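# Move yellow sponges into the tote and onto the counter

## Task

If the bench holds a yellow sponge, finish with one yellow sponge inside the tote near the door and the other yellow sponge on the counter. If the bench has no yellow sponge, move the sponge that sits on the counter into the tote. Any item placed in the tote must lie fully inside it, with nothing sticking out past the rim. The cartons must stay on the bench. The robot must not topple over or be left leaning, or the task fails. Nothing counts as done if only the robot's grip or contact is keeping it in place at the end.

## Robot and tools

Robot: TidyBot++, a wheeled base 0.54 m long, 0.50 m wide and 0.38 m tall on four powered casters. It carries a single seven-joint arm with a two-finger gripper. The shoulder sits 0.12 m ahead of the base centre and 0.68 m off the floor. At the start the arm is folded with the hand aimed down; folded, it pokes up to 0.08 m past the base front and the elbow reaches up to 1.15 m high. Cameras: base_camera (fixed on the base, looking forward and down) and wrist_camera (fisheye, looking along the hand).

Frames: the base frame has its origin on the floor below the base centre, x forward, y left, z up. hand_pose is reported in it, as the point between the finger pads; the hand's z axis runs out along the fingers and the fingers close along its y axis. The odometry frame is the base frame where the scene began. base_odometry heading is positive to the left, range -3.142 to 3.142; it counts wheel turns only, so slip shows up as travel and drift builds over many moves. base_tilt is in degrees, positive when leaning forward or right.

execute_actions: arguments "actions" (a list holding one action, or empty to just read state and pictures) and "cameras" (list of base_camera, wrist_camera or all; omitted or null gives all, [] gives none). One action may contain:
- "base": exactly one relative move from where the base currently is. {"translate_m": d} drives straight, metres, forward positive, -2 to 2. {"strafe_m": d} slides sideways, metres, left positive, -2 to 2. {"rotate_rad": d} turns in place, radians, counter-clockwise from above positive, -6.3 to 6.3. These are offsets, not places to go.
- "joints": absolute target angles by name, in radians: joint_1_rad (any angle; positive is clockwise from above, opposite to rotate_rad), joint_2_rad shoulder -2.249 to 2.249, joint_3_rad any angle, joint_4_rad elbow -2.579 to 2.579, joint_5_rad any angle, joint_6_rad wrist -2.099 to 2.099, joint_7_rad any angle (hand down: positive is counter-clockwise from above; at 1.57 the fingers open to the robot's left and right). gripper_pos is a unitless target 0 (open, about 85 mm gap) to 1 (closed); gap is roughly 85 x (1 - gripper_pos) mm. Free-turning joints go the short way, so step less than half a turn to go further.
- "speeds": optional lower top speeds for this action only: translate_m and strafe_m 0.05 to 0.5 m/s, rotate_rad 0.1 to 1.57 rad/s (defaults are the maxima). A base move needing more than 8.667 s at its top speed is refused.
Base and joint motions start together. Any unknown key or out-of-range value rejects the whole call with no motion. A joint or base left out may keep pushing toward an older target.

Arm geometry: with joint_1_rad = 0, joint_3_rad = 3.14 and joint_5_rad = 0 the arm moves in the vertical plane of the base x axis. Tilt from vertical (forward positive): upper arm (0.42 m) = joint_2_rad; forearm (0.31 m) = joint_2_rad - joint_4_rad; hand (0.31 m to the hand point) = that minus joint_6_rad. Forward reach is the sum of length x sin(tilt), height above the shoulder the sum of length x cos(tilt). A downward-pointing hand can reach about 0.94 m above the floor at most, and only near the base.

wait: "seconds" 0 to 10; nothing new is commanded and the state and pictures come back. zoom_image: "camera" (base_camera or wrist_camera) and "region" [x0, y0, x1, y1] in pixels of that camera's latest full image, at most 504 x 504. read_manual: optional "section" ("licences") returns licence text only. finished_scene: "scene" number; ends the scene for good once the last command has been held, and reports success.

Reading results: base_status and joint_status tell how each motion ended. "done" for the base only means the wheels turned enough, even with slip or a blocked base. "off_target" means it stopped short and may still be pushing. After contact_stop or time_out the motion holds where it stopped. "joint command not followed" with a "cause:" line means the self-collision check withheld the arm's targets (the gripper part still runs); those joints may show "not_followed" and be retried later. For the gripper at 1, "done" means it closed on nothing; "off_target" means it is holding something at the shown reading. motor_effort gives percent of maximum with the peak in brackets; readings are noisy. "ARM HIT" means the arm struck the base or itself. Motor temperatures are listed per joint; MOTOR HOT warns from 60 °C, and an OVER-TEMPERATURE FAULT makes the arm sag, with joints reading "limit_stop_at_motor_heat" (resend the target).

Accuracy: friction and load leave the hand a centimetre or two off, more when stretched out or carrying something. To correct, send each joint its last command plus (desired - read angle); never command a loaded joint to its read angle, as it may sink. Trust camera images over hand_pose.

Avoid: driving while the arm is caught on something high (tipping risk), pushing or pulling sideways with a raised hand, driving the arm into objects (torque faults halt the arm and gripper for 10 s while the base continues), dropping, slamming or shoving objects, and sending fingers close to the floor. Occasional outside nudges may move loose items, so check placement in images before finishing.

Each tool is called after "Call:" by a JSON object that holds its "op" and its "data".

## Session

Call:
{"op": "execute_actions", "data": {"actions": []}}

Call:
{"op": "execute_actions", "data": {"actions": [{"joints":{"joint_2_rad":-0.2,"joint_4_rad":-0.5,"joint_6_rad":-1.8}}], "cameras": ["wrist_camera"]}}

Call:
{"op": "execute_actions", "data": {"actions": [{"joints":{"joint_1_rad":-2.8}}], "cameras": ["wrist_camera"]}}

Scene clock: 0.00 s.
Motor temperatures (°C, as the motors report them): [36 35 29 29 35 38 36]
base_odometry: x=+0.000 y=+0.000 heading=+0.000 (m, m, rad; odometry frame)
base_tilt: forward=+0.6 right=-0.2 (deg)
base_status: not commanded
joint_positions: joint_1_rad=-0.020 joint_2_rad=-0.353 joint_3_rad=+3.109 joint_4_rad=-2.536 joint_5_rad=-0.001 joint_6_rad=-0.892 joint_7_rad=+1.571 gripper_pos=+0.000
joint_status: not commanded
motor_effort: joint_1_rad=-1 joint_2_rad=-1 joint_3_rad=+0 joint_4_rad=+13 joint_5_rad=+0 joint_6_rad=+2 joint_7_rad=+0 (%)
hand_pose: x=+0.2510 y=+0.0072 z=+0.5852 quat_wxyz=(+0.004, +0.999, +0.026, +0.034) (m; base frame)
pictures: base_camera, wrist_camera
camera_calibration (this result's frames):
wrist_camera: T_world_to_cam=[[-0.00183924, -0.999857, -0.0168102, 0.027069], [-0.998964, 0.00260146, -0.0454343, 0.328597], [0.0454716, 0.0167092, -0.998826, 0.709942], [0, 0, 0, 1]] pos_world=[0.296024, 0.0143478, 0.724494]
Images, in order (width x height): base_camera 644x364, wrist_camera 644x476.

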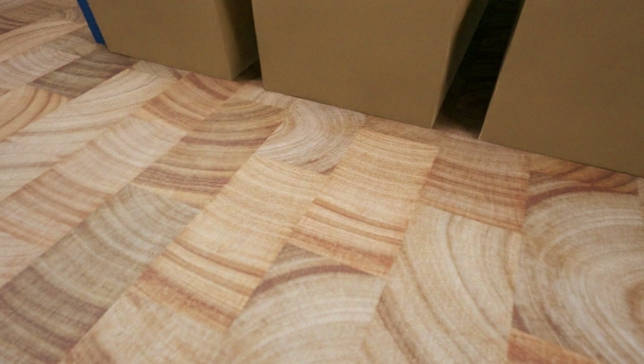

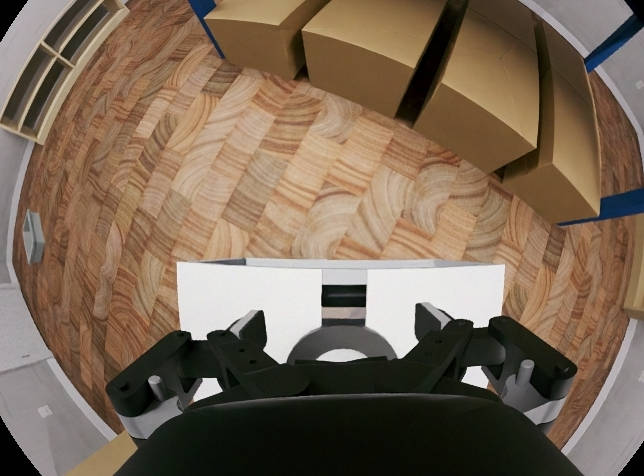

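Scene clock: 3.43 s.
Motor temperatures (°C, as the motors report them): [36 35 29 29 35 38 36]
base_odometry: x=+0.000 y=+0.000 heading=+0.000 (m, m, rad; odometry frame)
base_tilt: forward=+0.6 right=-0.2 (deg)
base_status: not commanded
joint_positions: joint_1_rad=-0.020 joint_2_rad=-0.218 joint_3_rad=+3.109 joint_4_rad=-0.508 joint_5_rad=-0.001 joint_6_rad=-1.769 joint_7_rad=+1.571 gripper_pos=+0.000
joint_status: all done
motor_effort: joint_1_rad=-1(1) joint_2_rad=-1(10) joint_3_rad=+0(0) joint_4_rad=+9(19) joint_5_rad=+1(0) joint_6_rad=+9(9) joint_7_rad=+1(1) (%)
hand_pose: x=+0.3916 y=+0.0199 z=+1.2477 quat_wxyz=(-0.011, +0.857, +0.025, +0.515) (m; base frame)
pictures: wrist_camera
camera_calibration (this result's frames):
wrist_camera: T_world_to_cam=[[0.0486758, -0.997473, -0.0517526, 0.0748973], [-0.489622, 0.0213326, -0.871674, 1.33011], [0.870575, 0.0677686, -0.487346, 0.40275], [0, 0, 0, 1]] pos_world=[0.296982, 0.0190395, 1.35958]
Images, in order (width x height): wrist_camera 644x476.

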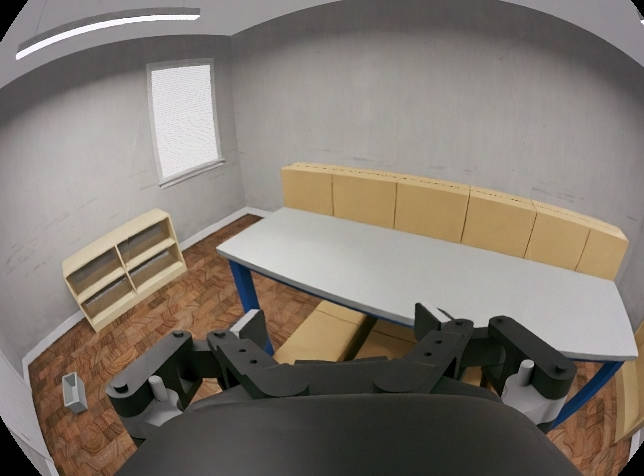

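Scene clock: 7.10 s.
Motor temperatures (°C, as the motors report them): [36 35 29 29 35 38 36]
base_odometry: x=+0.000 y=+0.000 heading=+0.000 (m, m, rad; odometry frame)
base_tilt: forward=+0.6 right=-0.2 (deg)
base_status: not commanded
joint_positions: joint_1_rad=-2.783 joint_2_rad=-0.218 joint_3_rad=+3.109 joint_4_rad=-0.508 joint_5_rad=-0.001 joint_6_rad=-1.769 joint_7_rad=+1.571 gripper_pos=+0.000
joint_status: all done
motor_effort: joint_1_rad=-1(1) joint_2_rad=-2(2) joint_3_rad=+0(0) joint_4_rad=+9(9) joint_5_rad=+0(0) joint_6_rad=+9(9) joint_7_rad=+1(1) (%)
hand_pose: x=-0.1417 y=+0.0823 z=+1.2476 quat_wxyz=(-0.508, +0.137, +0.846, +0.087) (m; base frame)
pictures: wrist_camera
camera_calibration (this result's frames):
wrist_camera: T_world_to_cam=[[0.323556, 0.944792, -0.051758, 0.0421903], [0.447194, -0.200895, -0.871584, 1.21857], [-0.833864, 0.25886, -0.487506, 0.605688], [0, 0, 0, 1]] pos_world=[-0.053527, 0.0481545, 1.35955]
Images, in order (width x height): wrist_camera 644x476.

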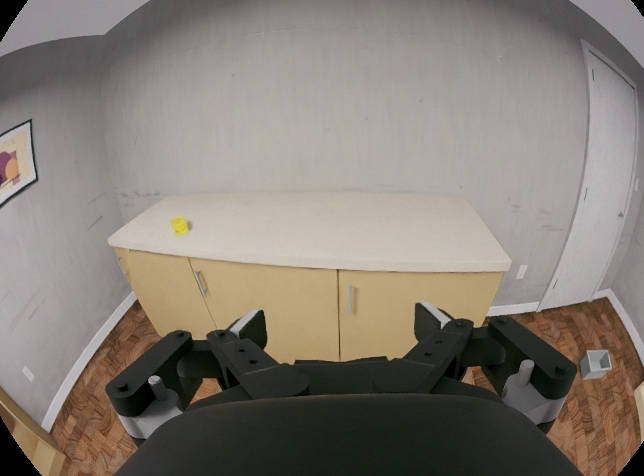

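Call:
{"op": "execute_actions", "data": {"actions": [{"base":{"rotate_rad":-0.46},"joints":{"joint_1_rad":1.5}}], "cameras": []}}

Call:
{"op": "execute_actions", "data": {"actions": [{"base":{"strafe_m":1.27}}], "cameras": ["base_camera"]}}

Call:
{"op": "execute_actions", "data": {"actions": [{"base":{"translate_m":1.2}}]}}

Scene clock: 10.83 s.
Motor temperatures (°C, as the motors report them): [36 35 29 29 35 38 36]
base_odometry: x=+0.000 y=+0.000 heading=-0.459 (m, m, rad; odometry frame)
base_tilt: forward=+0.6 right=-0.2 (deg)
base_status: done
joint_positions: joint_1_rad=-4.766 joint_2_rad=-0.217 joint_3_rad=+3.109 joint_4_rad=-0.508 joint_5_rad=-0.001 joint_6_rad=-1.770 joint_7_rad=+1.571 gripper_pos=+0.000
joint_status: all done
motor_effort: joint_1_rad=-1(1) joint_2_rad=-1(2) joint_3_rad=+0(0) joint_4_rad=+8(9) joint_5_rad=+0(1) joint_6_rad=+9(9) joint_7_rad=+1(0) (%)
hand_pose: x=+0.1481 y=-0.2726 z=+1.2471 quat_wxyz=(-0.350, -0.633, +0.578, -0.377) (m; base frame)
pictures: none
No camera images: the call's "cameras" was empty. Leave "cameras" out to get every camera's image.

Scene clock: 14.73 s.
Motor temperatures (°C, as the motors report them): [36 35 29 29 35 38 36]
base_odometry: x=+0.564 y=+1.138 heading=-0.460 (m, m, rad; odometry frame)
base_tilt: forward=+0.6 right=-0.2 (deg)
base_status: done
joint_positions: joint_1_rad=-4.766 joint_2_rad=-0.204 joint_3_rad=+3.109 joint_4_rad=-0.505 joint_5_rad=-0.001 joint_6_rad=-1.772 joint_7_rad=+1.571 gripper_pos=+0.000
joint_status: not commanded
motor_effort: joint_1_rad=-1(1) joint_2_rad=-2(5) joint_3_rad=+0(0) joint_4_rad=+9(10) joint_5_rad=+1(1) joint_6_rad=+9(9) joint_7_rad=+1(0) (%)
hand_pose: x=+0.1484 y=-0.2793 z=+1.2439 quat_wxyz=(-0.346, -0.636, +0.580, -0.373) (m; base frame)
pictures: base_camera
Images, in order (width x height): base_camera 644x364.

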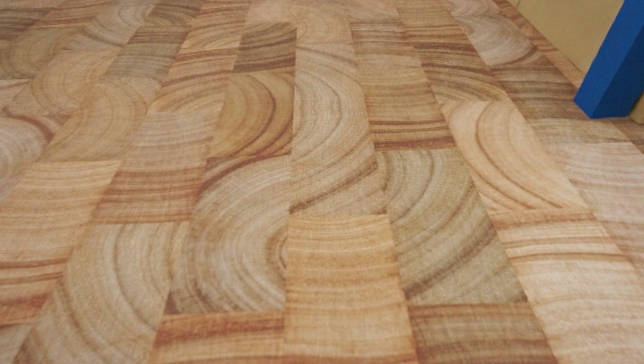

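Scene clock: 18.47 s.
Motor temperatures (°C, as the motors report them): [36 35 29 29 35 38 36]
base_odometry: x=+1.640 y=+0.607 heading=-0.459 (m, m, rad; odometry frame)
base_tilt: forward=+0.6 right=-0.2 (deg)
base_status: done
joint_positions: joint_1_rad=-4.766 joint_2_rad=-0.204 joint_3_rad=+3.109 joint_4_rad=-0.505 joint_5_rad=-0.001 joint_6_rad=-1.772 joint_7_rad=+1.571 gripper_pos=+0.000
joint_status: not commanded
motor_effort: joint_1_rad=-1(1) joint_2_rad=-2(5) joint_3_rad=+1(1) joint_4_rad=+9(10) joint_5_rad=+1(1) joint_6_rad=+9(9) joint_7_rad=+1(0) (%)
hand_pose: x=+0.1485 y=-0.2793 z=+1.2439 quat_wxyz=(-0.346, -0.636, +0.580, -0.373) (m; base frame)
pictures: base_camera, wrist_camera
camera_calibration (this result's frames):
wrist_camera: T_world_to_cam=[[-0.9953, -0.0815906, -0.0521706, 0.199426], [0.00410089, 0.502716, -0.864442, 1.26631], [0.0967573, -0.860593, -0.500018, 0.504167], [0, 0, 0, 1]] pos_world=[0.144513, -0.186441, 1.35715]
Images, in order (width x height): base_camera 644x364, wrist_camera 644x476.

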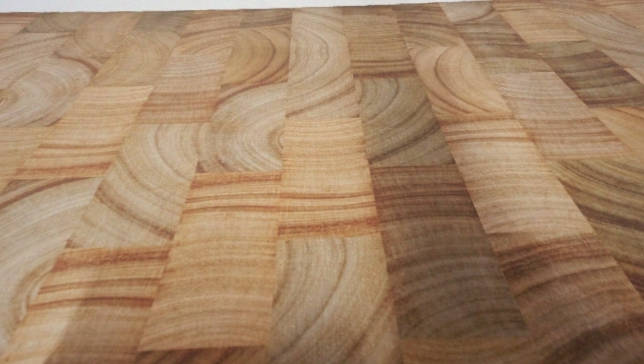

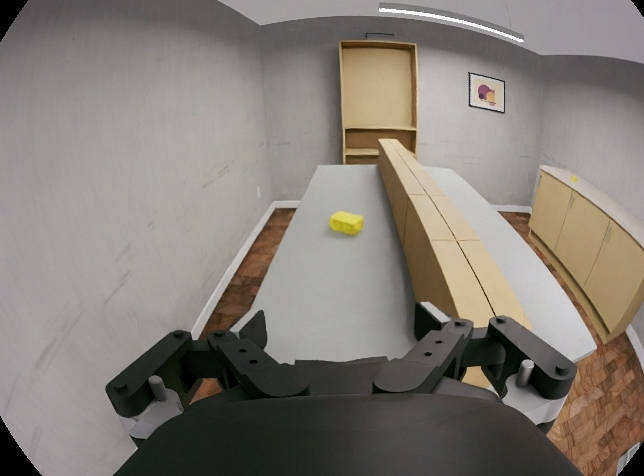

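Call:
{"op": "execute_actions", "data": {"actions": [{"base":{"translate_m":0.72}}], "cameras": []}}

Call:
{"op": "execute_actions", "data": {"actions": [{"base":{"rotate_rad":-1.54},"joints":{"joint_1_rad":1.6}}], "cameras": ["base_camera"]}}

Call:
{"op": "execute_actions", "data": {"actions": [{"base":{"translate_m":0.78},"joints":{"joint_2_rad":0.15,"joint_4_rad":-0.57,"joint_6_rad":-1.8}}]}}

Scene clock: 21.87 s.
Motor temperatures (°C, as the motors report them): [36 35 29 29 35 38 36]
base_odometry: x=+2.285 y=+0.288 heading=-0.459 (m, m, rad; odometry frame)
base_tilt: forward=+0.6 right=-0.2 (deg)
base_status: done
joint_positions: joint_1_rad=-4.766 joint_2_rad=-0.204 joint_3_rad=+3.109 joint_4_rad=-0.505 joint_5_rad=-0.001 joint_6_rad=-1.772 joint_7_rad=+1.571 gripper_pos=+0.000
joint_status: not commanded
motor_effort: joint_1_rad=-1(1) joint_2_rad=-2(4) joint_3_rad=+1(1) joint_4_rad=+9(9) joint_5_rad=+1(1) joint_6_rad=+9(9) joint_7_rad=+1(1) (%)
hand_pose: x=+0.1485 y=-0.2793 z=+1.2439 quat_wxyz=(-0.346, -0.636, +0.580, -0.373) (m; base frame)
pictures: none
No camera images: the call's "cameras" was empty. Leave "cameras" out to get every camera's image.

Scene clock: 24.13 s.
Motor temperatures (°C, as the motors report them): [36 35 29 29 35 38 36]
base_odometry: x=+2.285 y=+0.288 heading=-1.998 (m, m, rad; odometry frame)
base_tilt: forward=+0.6 right=-0.2 (deg)
base_status: done
joint_positions: joint_1_rad=-4.699 joint_2_rad=-0.202 joint_3_rad=+3.109 joint_4_rad=-0.505 joint_5_rad=-0.001 joint_6_rad=-1.772 joint_7_rad=+1.571 gripper_pos=+0.000
joint_status: all done
motor_effort: joint_1_rad=-1(0) joint_2_rad=-2(4) joint_3_rad=+0(1) joint_4_rad=+9(10) joint_5_rad=+0(1) joint_6_rad=+9(10) joint_7_rad=+0(1) (%)
hand_pose: x=+0.1295 y=-0.2813 z=+1.2436 quat_wxyz=(-0.358, -0.616, +0.602, -0.361) (m; base frame)
pictures: base_camera
Images, in order (width x height): base_camera 644x364.

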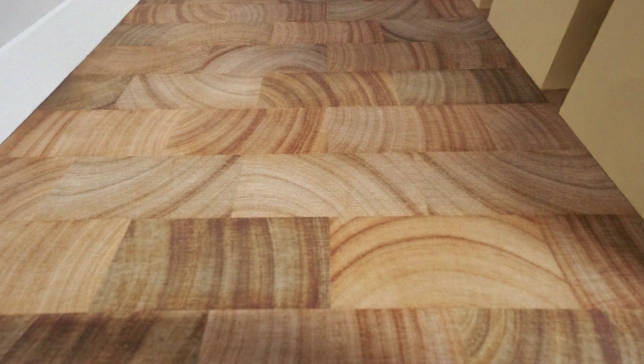

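Scene clock: 26.97 s.
Motor temperatures (°C, as the motors report them): [36 35 29 29 35 38 36]
base_odometry: x=+1.962 y=-0.422 heading=-1.998 (m, m, rad; odometry frame)
base_tilt: forward=+0.6 right=-0.2 (deg)
base_status: done
joint_positions: joint_1_rad=-4.696 joint_2_rad=+0.157 joint_3_rad=+3.109 joint_4_rad=-0.571 joint_5_rad=-0.001 joint_6_rad=-1.772 joint_7_rad=+1.571 gripper_pos=+0.000
joint_status: all done
motor_effort: joint_1_rad=-1(1) joint_2_rad=-21(27) joint_3_rad=-1(1) joint_4_rad=+14(15) joint_5_rad=+0(1) joint_6_rad=+6(10) joint_7_rad=+1(1) (%)
hand_pose: x=+0.1259 y=-0.4608 z=+1.0828 quat_wxyz=(-0.219, -0.676, +0.666, -0.227) (m; base frame)
pictures: base_camera, wrist_camera
camera_calibration (this result's frames):
wrist_camera: T_world_to_cam=[[-0.998302, 0.0121586, -0.0569734, 0.202567], [0.0429979, 0.813636, -0.579783, 1.04857], [0.0393063, -0.581248, -0.812777, 0.744235], [0, 0, 0, 1]] pos_world=[0.127883, -0.423029, 1.22438]
Images, in order (width x height): base_camera 644x364, wrist_camera 644x476.

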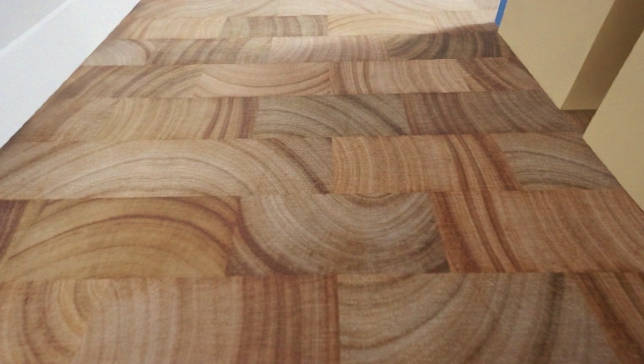

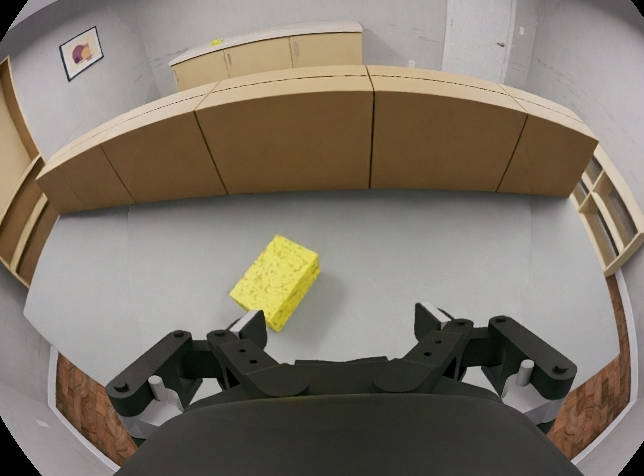

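Call:
{"op": "execute_actions", "data": {"actions": [{"base":{"translate_m":0.077},"joints":{"joint_2_rad":0.34,"joint_6_rad":-1.86,"joint_7_rad":0.93}}], "cameras": ["wrist_camera"]}}

Scene clock: 29.00 s.
Motor temperatures (°C, as the motors report them): [36 35 29 29 35 38 36]
base_odometry: x=+1.929 y=-0.492 heading=-1.999 (m, m, rad; odometry frame)
base_tilt: forward=+0.6 right=-0.2 (deg)
base_status: done
joint_positions: joint_1_rad=-4.692 joint_2_rad=+0.346 joint_3_rad=+3.109 joint_4_rad=-0.571 joint_5_rad=-0.001 joint_6_rad=-1.829 joint_7_rad=+0.950 gripper_pos=+0.000
joint_status: all done
motor_effort: joint_1_rad=-1(2) joint_2_rad=-28(34) joint_3_rad=-1(1) joint_4_rad=+15(16) joint_5_rad=+0(1) joint_6_rad=+4(7) joint_7_rad=+0(1) (%)
hand_pose: x=+0.1228 y=-0.5118 z=+0.9816 quat_wxyz=(-0.084, -0.452, +0.870, -0.178) (m; base frame)
pictures: wrist_camera
camera_calibration (this result's frames):
wrist_camera: T_world_to_cam=[[-0.783388, 0.558898, -0.271912, 0.658693], [0.619706, 0.735885, -0.272833, 0.619572], [0.0476104, -0.38224, -0.922836, 0.841347], [0, 0, 0, 1]] pos_world=[0.092003, -0.502479, 1.12457]
Images, in order (width x height): wrist_camera 644x476.

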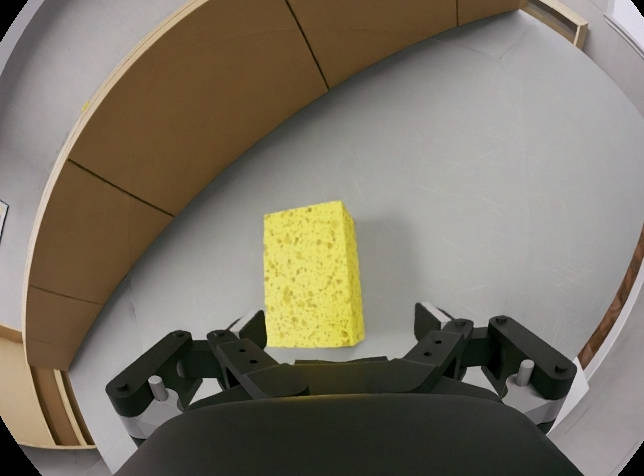

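Call:
{"op": "execute_actions", "data": {"actions": [{"base":{"strafe_m":-0.032},"joints":{"joint_7_rad":1.04}}], "cameras": []}}

Call:
{"op": "execute_actions", "data": {"actions": [{"joints":{"joint_2_rad":0.43}}], "cameras": ["wrist_camera"]}}

Scene clock: 30.17 s.
Motor temperatures (°C, as the motors report them): [36 35 29 29 35 38 36]
base_odometry: x=+1.900 y=-0.479 heading=-1.999 (m, m, rad; odometry frame)
base_tilt: forward=+0.6 right=-0.2 (deg)
base_status: done
joint_positions: joint_1_rad=-4.692 joint_2_rad=+0.348 joint_3_rad=+3.109 joint_4_rad=-0.571 joint_5_rad=-0.001 joint_6_rad=-1.832 joint_7_rad=+1.018 gripper_pos=+0.000
joint_status: all done
motor_effort: joint_1_rad=-1(0) joint_2_rad=-29(33) joint_3_rad=-1(1) joint_4_rad=+15(16) joint_5_rad=+0(0) joint_6_rad=+4(5) joint_7_rad=+0(0) (%)
hand_pose: x=+0.1227 y=-0.5115 z=+0.9806 quat_wxyz=(-0.089, -0.482, +0.855, -0.173) (m; base frame)
pictures: none
No camera images: the call's "cameras" was empty. Leave "cameras" out to get every camera's image.

Scene clock: 31.17 s.
Motor temperatures (°C, as the motors report them): [36 35 29 29 35 38 36]
base_odometry: x=+1.900 y=-0.479 heading=-1.999 (m, m, rad; odometry frame)
base_tilt: forward=+0.6 right=-0.2 (deg)
base_status: not commanded
joint_positions: joint_1_rad=-4.692 joint_2_rad=+0.428 joint_3_rad=+3.109 joint_4_rad=-0.571 joint_5_rad=-0.001 joint_6_rad=-1.832 joint_7_rad=+1.018 gripper_pos=+0.000
joint_status: all done
motor_effort: joint_1_rad=-1(1) joint_2_rad=-33(34) joint_3_rad=-1(1) joint_4_rad=+14(16) joint_5_rad=+0(0) joint_6_rad=+4(5) joint_7_rad=+0(0) (%)
hand_pose: x=+0.1223 y=-0.5339 z=+0.9383 quat_wxyz=(-0.068, -0.485, +0.861, -0.139) (m; base frame)
pictures: wrist_camera
camera_calibration (this result's frames):
wrist_camera: T_world_to_cam=[[-0.823298, 0.527786, -0.20886, 0.588009], [0.5655, 0.794383, -0.221732, 0.614286], [0.0488885, -0.300662, -0.952477, 0.864178], [0, 0, 0, 1]] pos_world=[0.0944789, -0.538496, 1.08213]
Images, in order (width x height): wrist_camera 644x476.

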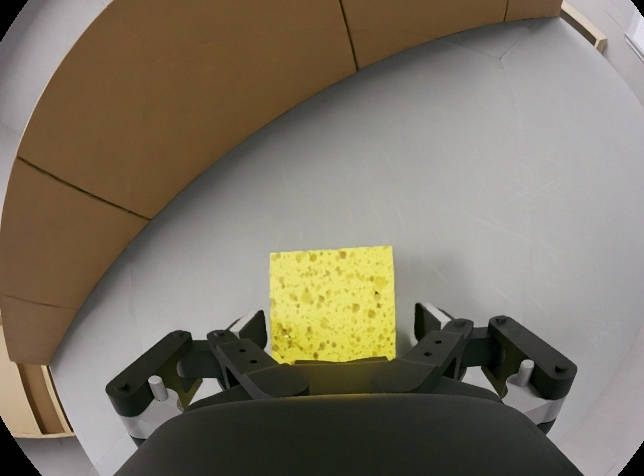

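Call:
{"op": "execute_actions", "data": {"actions": [{"joints":{"joint_2_rad":0.47}}], "cameras": []}}

Call:
{"op": "execute_actions", "data": {"actions": [{"joints":{"gripper_pos":1}}], "cameras": []}}

Call:
{"op": "execute_actions", "data": {"actions": [{"joints":{"joint_2_rad":-0.1}}], "cameras": []}}

Call:
{"op": "execute_actions", "data": {"actions": [{"base":{"translate_m":-0.93}}], "cameras": []}}

Call:
{"op": "execute_actions", "data": {"actions": [{"base":{"rotate_rad":-1.57},"joints":{"joint_1_rad":0,"joint_7_rad":1.6}}], "cameras": ["base_camera"]}}

Call:
{"op": "execute_actions", "data": {"actions": [{"base":{"translate_m":1.6},"joints":{"joint_2_rad":0.6,"joint_4_rad":-1.8,"joint_6_rad":-0.5}}]}}

Scene clock: 33.37 s.
Motor temperatures (°C, as the motors report them): [36 35 29 29 35 38 36]
base_odometry: x=+1.900 y=-0.479 heading=-1.999 (m, m, rad; odometry frame)
base_tilt: forward=+0.6 right=-0.2 (deg)
base_status: not commanded
joint_positions: joint_1_rad=-4.692 joint_2_rad=+0.454 joint_3_rad=+3.109 joint_4_rad=-0.566 joint_5_rad=-0.001 joint_6_rad=-1.832 joint_7_rad=+1.018 gripper_pos=+0.000
joint_status: all done
motor_effort: joint_1_rad=-1(1) joint_2_rad=-26(35) joint_3_rad=-1(1) joint_4_rad=+11(15) joint_5_rad=+0(1) joint_6_rad=+4(4) joint_7_rad=+1(1) (%)
hand_pose: x=+0.1221 y=-0.5409 z=+0.9267 quat_wxyz=(-0.063, -0.485, +0.862, -0.130) (m; base frame)
pictures: none
No camera images: the call's "cameras" was empty. Leave "cameras" out to get every camera's image.

Scene clock: 34.47 s.
Motor temperatures (°C, as the motors report them): [36 36 29 29 35 38 36]
base_odometry: x=+1.900 y=-0.479 heading=-1.999 (m, m, rad; odometry frame)
base_tilt: forward=+0.6 right=-0.1 (deg)
base_status: not commanded
joint_positions: joint_1_rad=-4.691 joint_2_rad=+0.445 joint_3_rad=+3.109 joint_4_rad=-0.558 joint_5_rad=-0.001 joint_6_rad=-1.832 joint_7_rad=+1.018 gripper_pos=+0.382
joint_status: gripper_pos off_target (ended at +0.382, target +1.000)
motor_effort: joint_1_rad=-1(3) joint_2_rad=-27(31) joint_3_rad=+0(2) joint_4_rad=+12(14) joint_5_rad=+0(2) joint_6_rad=+2(4) joint_7_rad=+0(0) (%)
hand_pose: x=+0.1213 y=-0.5396 z=+0.9345 quat_wxyz=(-0.068, -0.484, +0.862, -0.138) (m; base frame)
pictures: none
No camera images: the call's "cameras" was empty. Leave "cameras" out to get every camera's image.

Scene clock: 36.40 s.
Motor temperatures (°C, as the motors report them): [36 36 29 30 35 38 36]
base_odometry: x=+1.900 y=-0.479 heading=-1.999 (m, m, rad; odometry frame)
base_tilt: forward=+0.6 right=-0.2 (deg)
base_status: not commanded
joint_positions: joint_1_rad=-4.691 joint_2_rad=-0.104 joint_3_rad=+3.109 joint_4_rad=-0.568 joint_5_rad=-0.001 joint_6_rad=-1.832 joint_7_rad=+1.018 gripper_pos=+0.383
joint_status: all done
motor_effort: joint_1_rad=-1(1) joint_2_rad=-7(37) joint_3_rad=+0(1) joint_4_rad=+10(17) joint_5_rad=+0(0) joint_6_rad=+8(8) joint_7_rad=+0(0) (%)
hand_pose: x=+0.1259 y=-0.3293 z=+1.1748 quat_wxyz=(-0.199, -0.449, +0.794, -0.359) (m; base frame)
pictures: none
No camera images: the call's "cameras" was empty. Leave "cameras" out to get every camera's image.

Scene clock: 39.53 s.
Motor temperatures (°C, as the motors report them): [36 36 29 30 35 38 36]
base_odometry: x=+2.286 y=+0.367 heading=-1.998 (m, m, rad; odometry frame)
base_tilt: forward=+0.6 right=-0.1 (deg)
base_status: done
joint_positions: joint_1_rad=-4.691 joint_2_rad=-0.104 joint_3_rad=+3.109 joint_4_rad=-0.568 joint_5_rad=-0.001 joint_6_rad=-1.833 joint_7_rad=+1.018 gripper_pos=+0.383
joint_status: not commanded
motor_effort: joint_1_rad=-1(0) joint_2_rad=-8(10) joint_3_rad=+0(1) joint_4_rad=+11(12) joint_5_rad=+0(1) joint_6_rad=+8(8) joint_7_rad=+1(1) (%)
hand_pose: x=+0.1259 y=-0.3294 z=+1.1746 quat_wxyz=(-0.199, -0.450, +0.794, -0.358) (m; base frame)
pictures: none
No camera images: the call's "cameras" was empty. Leave "cameras" out to get every camera's image.

Scene clock: 42.33 s.
Motor temperatures (°C, as the motors report them): [36 36 29 30 35 38 36]
base_odometry: x=+2.286 y=+0.367 heading=+2.716 (m, m, rad; odometry frame)
base_tilt: forward=+0.6 right=-0.2 (deg)
base_status: done
joint_positions: joint_1_rad=-6.267 joint_2_rad=-0.103 joint_3_rad=+3.109 joint_4_rad=-0.568 joint_5_rad=-0.001 joint_6_rad=-1.833 joint_7_rad=+1.569 gripper_pos=+0.383
joint_status: all done
motor_effort: joint_1_rad=-1(2) joint_2_rad=-7(10) joint_3_rad=+0(1) joint_4_rad=+11(11) joint_5_rad=+1(1) joint_6_rad=+8(8) joint_7_rad=+0(0) (%)
hand_pose: x=+0.4491 y=+0.0086 z=+1.1741 quat_wxyz=(+0.003, -0.912, -0.007, -0.409) (m; base frame)
pictures: base_camera
Images, in order (width x height): base_camera 644x364.

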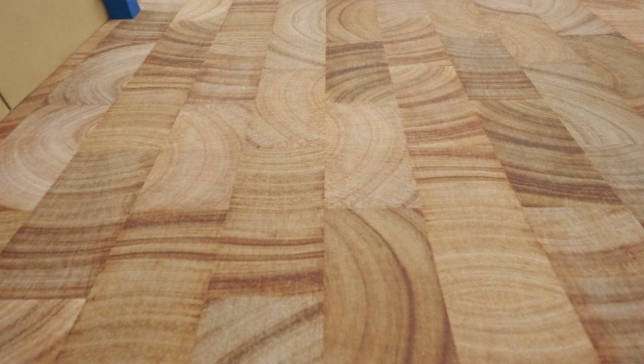

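Scene clock: 46.83 s.
Motor temperatures (°C, as the motors report them): [36 36 29 30 35 38 36]
base_odometry: x=+0.829 y=+1.030 heading=+2.715 (m, m, rad; odometry frame)
base_tilt: forward=+0.6 right=-0.2 (deg)
base_status: done
joint_positions: joint_1_rad=-6.267 joint_2_rad=+0.589 joint_3_rad=+3.109 joint_4_rad=-1.793 joint_5_rad=-0.001 joint_6_rad=-0.526 joint_7_rad=+1.569 gripper_pos=+0.383
joint_status: all done
motor_effort: joint_1_rad=-1(1) joint_2_rad=-35(40) joint_3_rad=-1(1) joint_4_rad=+12(19) joint_5_rad=+0(0) joint_6_rad=+3(9) joint_7_rad=+1(1) (%)
hand_pose: x=+0.6412 y=+0.0104 z=+0.5015 quat_wxyz=(+0.010, -0.993, -0.003, -0.117) (m; base frame)
pictures: base_camera, wrist_camera
camera_calibration (this result's frames):
wrist_camera: T_world_to_cam=[[-0.0392017, -0.997711, -0.0550942, 0.0727358], [-0.976492, 0.049947, -0.209687, 0.782012], [0.211959, 0.045579, -0.976215, 0.490139], [0, 0, 0, 1]] pos_world=[0.662591, 0.0111701, 0.646466]
Images, in order (width x height): base_camera 644x364, wrist_camera 644x476.

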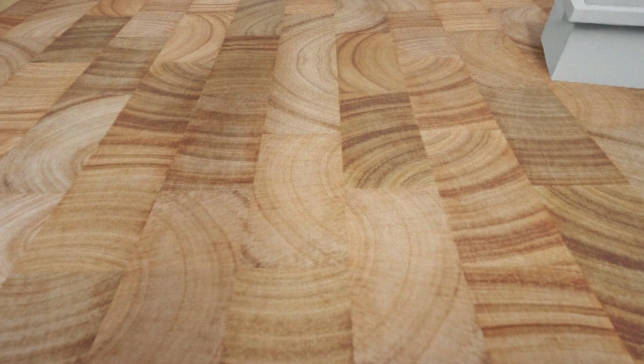

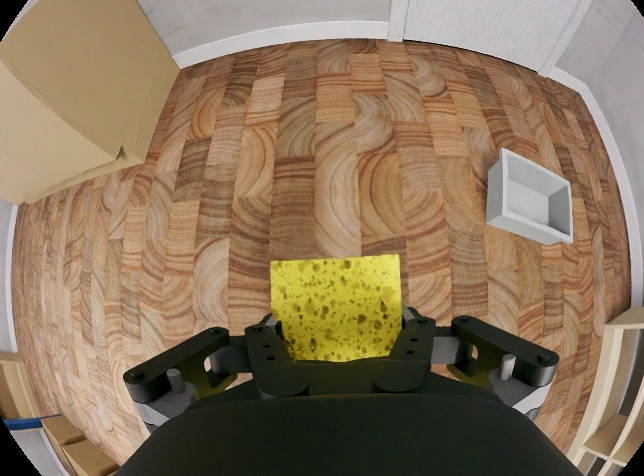

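Call:
{"op": "execute_actions", "data": {"actions": [{"base":{"rotate_rad":-0.54},"joints":{"joint_2_rad":1.26,"joint_4_rad":-1.48,"joint_6_rad":-0.21,"joint_7_rad":1.93}}], "cameras": []}}

Call:
{"op": "execute_actions", "data": {"actions": [{"base":{"translate_m":0.35}}]}}

Scene clock: 49.20 s.
Motor temperatures (°C, as the motors report them): [36 36 29 30 35 38 36]
base_odometry: x=+0.829 y=+1.030 heading=+2.176 (m, m, rad; odometry frame)
base_tilt: forward=+0.6 right=-0.2 (deg)
base_status: done
joint_positions: joint_1_rad=-6.275 joint_2_rad=+1.256 joint_3_rad=+3.111 joint_4_rad=-1.491 joint_5_rad=-0.001 joint_6_rad=-0.240 joint_7_rad=+1.899 gripper_pos=+0.383
joint_status: all done
motor_effort: joint_1_rad=-1(6) joint_2_rad=-44(46) joint_3_rad=-2(5) joint_4_rad=+7(12) joint_5_rad=+0(0) joint_6_rad=+2(3) joint_7_rad=+0(1) (%)
hand_pose: x=+0.6878 y=+0.0153 z=+0.2151 quat_wxyz=(+0.002, -0.984, -0.162, -0.079) (m; base frame)
pictures: none
No camera images: the call's "cameras" was empty. Leave "cameras" out to get every camera's image.

Scene clock: 51.20 s.
Motor temperatures (°C, as the motors report them): [36 36 29 30 35 38 36]
base_odometry: x=+0.631 y=+1.318 heading=+2.175 (m, m, rad; odometry frame)
base_tilt: forward=+0.6 right=-0.2 (deg)
base_status: done
joint_positions: joint_1_rad=-6.275 joint_2_rad=+1.256 joint_3_rad=+3.111 joint_4_rad=-1.481 joint_5_rad=-0.001 joint_6_rad=-0.236 joint_7_rad=+1.899 gripper_pos=+0.383
joint_status: not commanded
motor_effort: joint_1_rad=-1(1) joint_2_rad=-45(46) joint_3_rad=-2(2) joint_4_rad=+7(8) joint_5_rad=+0(0) joint_6_rad=+3(3) joint_7_rad=+0(1) (%)
hand_pose: x=+0.6949 y=+0.0153 z=+0.2168 quat_wxyz=(+0.001, -0.983, -0.162, -0.085) (m; base frame)
pictures: base_camera, wrist_camera
camera_calibration (this result's frames):
wrist_camera: T_world_to_cam=[[0.27073, -0.962636, -0.00609017, -0.162512], [-0.95235, -0.266903, -0.147624, 0.749131], [0.140483, 0.0457662, -0.989025, 0.253052], [0, 0, 0, 1]] pos_world=[0.721882, 0.0319247, 0.359874]
Images, in order (width x height): base_camera 644x364, wrist_camera 644x476.

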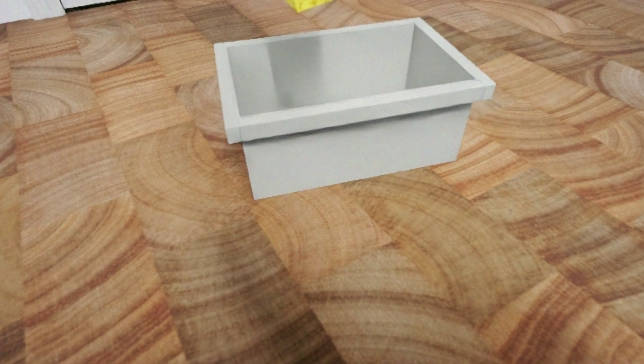

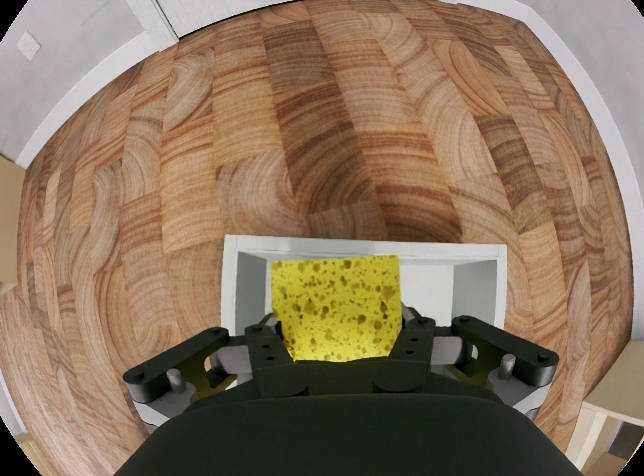

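Call:
{"op": "execute_actions", "data": {"actions": [{"base":{"strafe_m":-0.03},"joints":{"joint_2_rad":1.6,"joint_4_rad":-1.225,"joint_6_rad":-0.15}}], "cameras": ["base_camera"]}}

Call:
{"op": "execute_actions", "data": {"actions": [{"joints":{"gripper_pos":0.1}}], "cameras": []}}

Call:
{"op": "execute_actions", "data": {"actions": [{"joints":{"joint_2_rad":1.2,"joint_4_rad":-1.6,"joint_6_rad":-0.3}}]}}

Scene clock: 54.47 s.
Motor temperatures (°C, as the motors report them): [36 36 29 30 35 38 36]
base_odometry: x=+0.655 y=+1.336 heading=+2.175 (m, m, rad; odometry frame)
base_tilt: forward=+0.7 right=-0.2 (deg)
base_status: done
joint_positions: joint_1_rad=-6.275 joint_2_rad=+1.603 joint_3_rad=+3.111 joint_4_rad=-1.235 joint_5_rad=-0.001 joint_6_rad=-0.180 joint_7_rad=+1.899 gripper_pos=+0.383
joint_status: all done
motor_effort: joint_1_rad=-1(4) joint_2_rad=-45(49) joint_3_rad=-2(3) joint_4_rad=+6(8) joint_5_rad=+0(0) joint_6_rad=+2(3) joint_7_rad=+1(0) (%)
hand_pose: x=+0.6718 y=+0.0152 z=+0.0598 quat_wxyz=(+0.005, -0.986, -0.157, -0.063) (m; base frame)
pictures: base_camera
Images, in order (width x height): base_camera 644x364.

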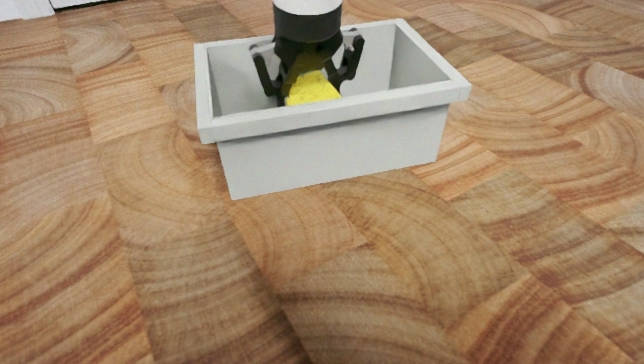

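Scene clock: 55.50 s.
Motor temperatures (°C, as the motors report them): [36 36 29 30 35 38 36]
base_odometry: x=+0.655 y=+1.336 heading=+2.175 (m, m, rad; odometry frame)
base_tilt: forward=+0.6 right=-0.2 (deg)
base_status: not commanded
joint_positions: joint_1_rad=-6.275 joint_2_rad=+1.603 joint_3_rad=+3.111 joint_4_rad=-1.235 joint_5_rad=-0.001 joint_6_rad=-0.180 joint_7_rad=+1.899 gripper_pos=+0.100
joint_status: all done
motor_effort: joint_1_rad=-1(1) joint_2_rad=-44(45) joint_3_rad=-2(2) joint_4_rad=+5(5) joint_5_rad=+0(0) joint_6_rad=+2(2) joint_7_rad=+1(0) (%)
hand_pose: x=+0.6718 y=+0.0152 z=+0.0598 quat_wxyz=(+0.005, -0.986, -0.157, -0.063) (m; base frame)
pictures: none
No camera images: the call's "cameras" was empty. Leave "cameras" out to get every camera's image.

Scene clock: 57.07 s.
Motor temperatures (°C, as the motors report them): [36 36 29 30 35 38 36]
base_odometry: x=+0.655 y=+1.336 heading=+2.175 (m, m, rad; odometry frame)
base_tilt: forward=+0.7 right=-0.2 (deg)
base_status: not commanded
joint_positions: joint_1_rad=-6.275 joint_2_rad=+1.205 joint_3_rad=+3.111 joint_4_rad=-1.590 joint_5_rad=-0.001 joint_6_rad=-0.271 joint_7_rad=+1.899 gripper_pos=+0.100
joint_status: all done
motor_effort: joint_1_rad=-1(1) joint_2_rad=-42(47) joint_3_rad=-2(2) joint_4_rad=+6(6) joint_5_rad=+0(0) joint_6_rad=+1(2) joint_7_rad=+0(0) (%)
hand_pose: x=+0.6422 y=+0.0158 z=+0.2269 quat_wxyz=(+0.008, -0.986, -0.164, -0.040) (m; base frame)
pictures: base_camera, wrist_camera
camera_calibration (this result's frames):
wrist_camera: T_world_to_cam=[[0.273452, -0.961397, -0.030645, -0.143954], [-0.960671, -0.271368, -0.0589097, 0.685898], [0.0483195, 0.0455488, -0.997793, 0.331609], [0, 0, 0, 1]] pos_world=[0.682264, 0.0326293, 0.366871]
Images, in order (width x height): base_camera 644x364, wrist_camera 644x476.

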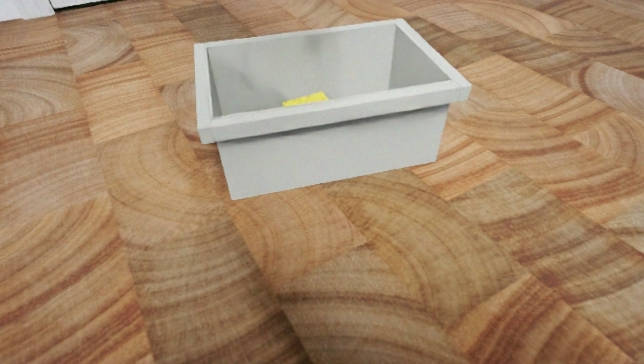

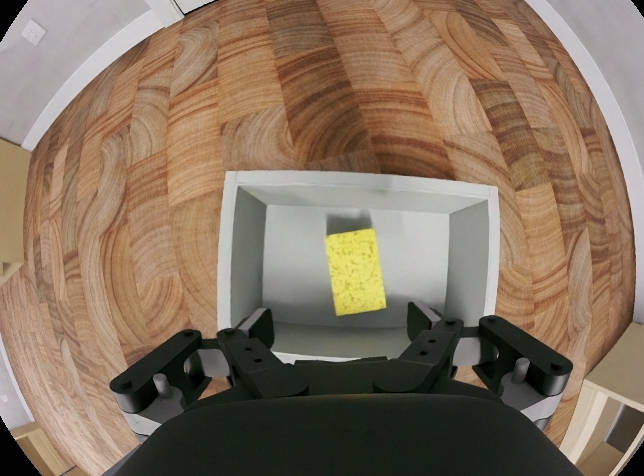

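Call:
{"op": "finished_scene", "data": {"scene": 2}}

The scene is finished: the task was done.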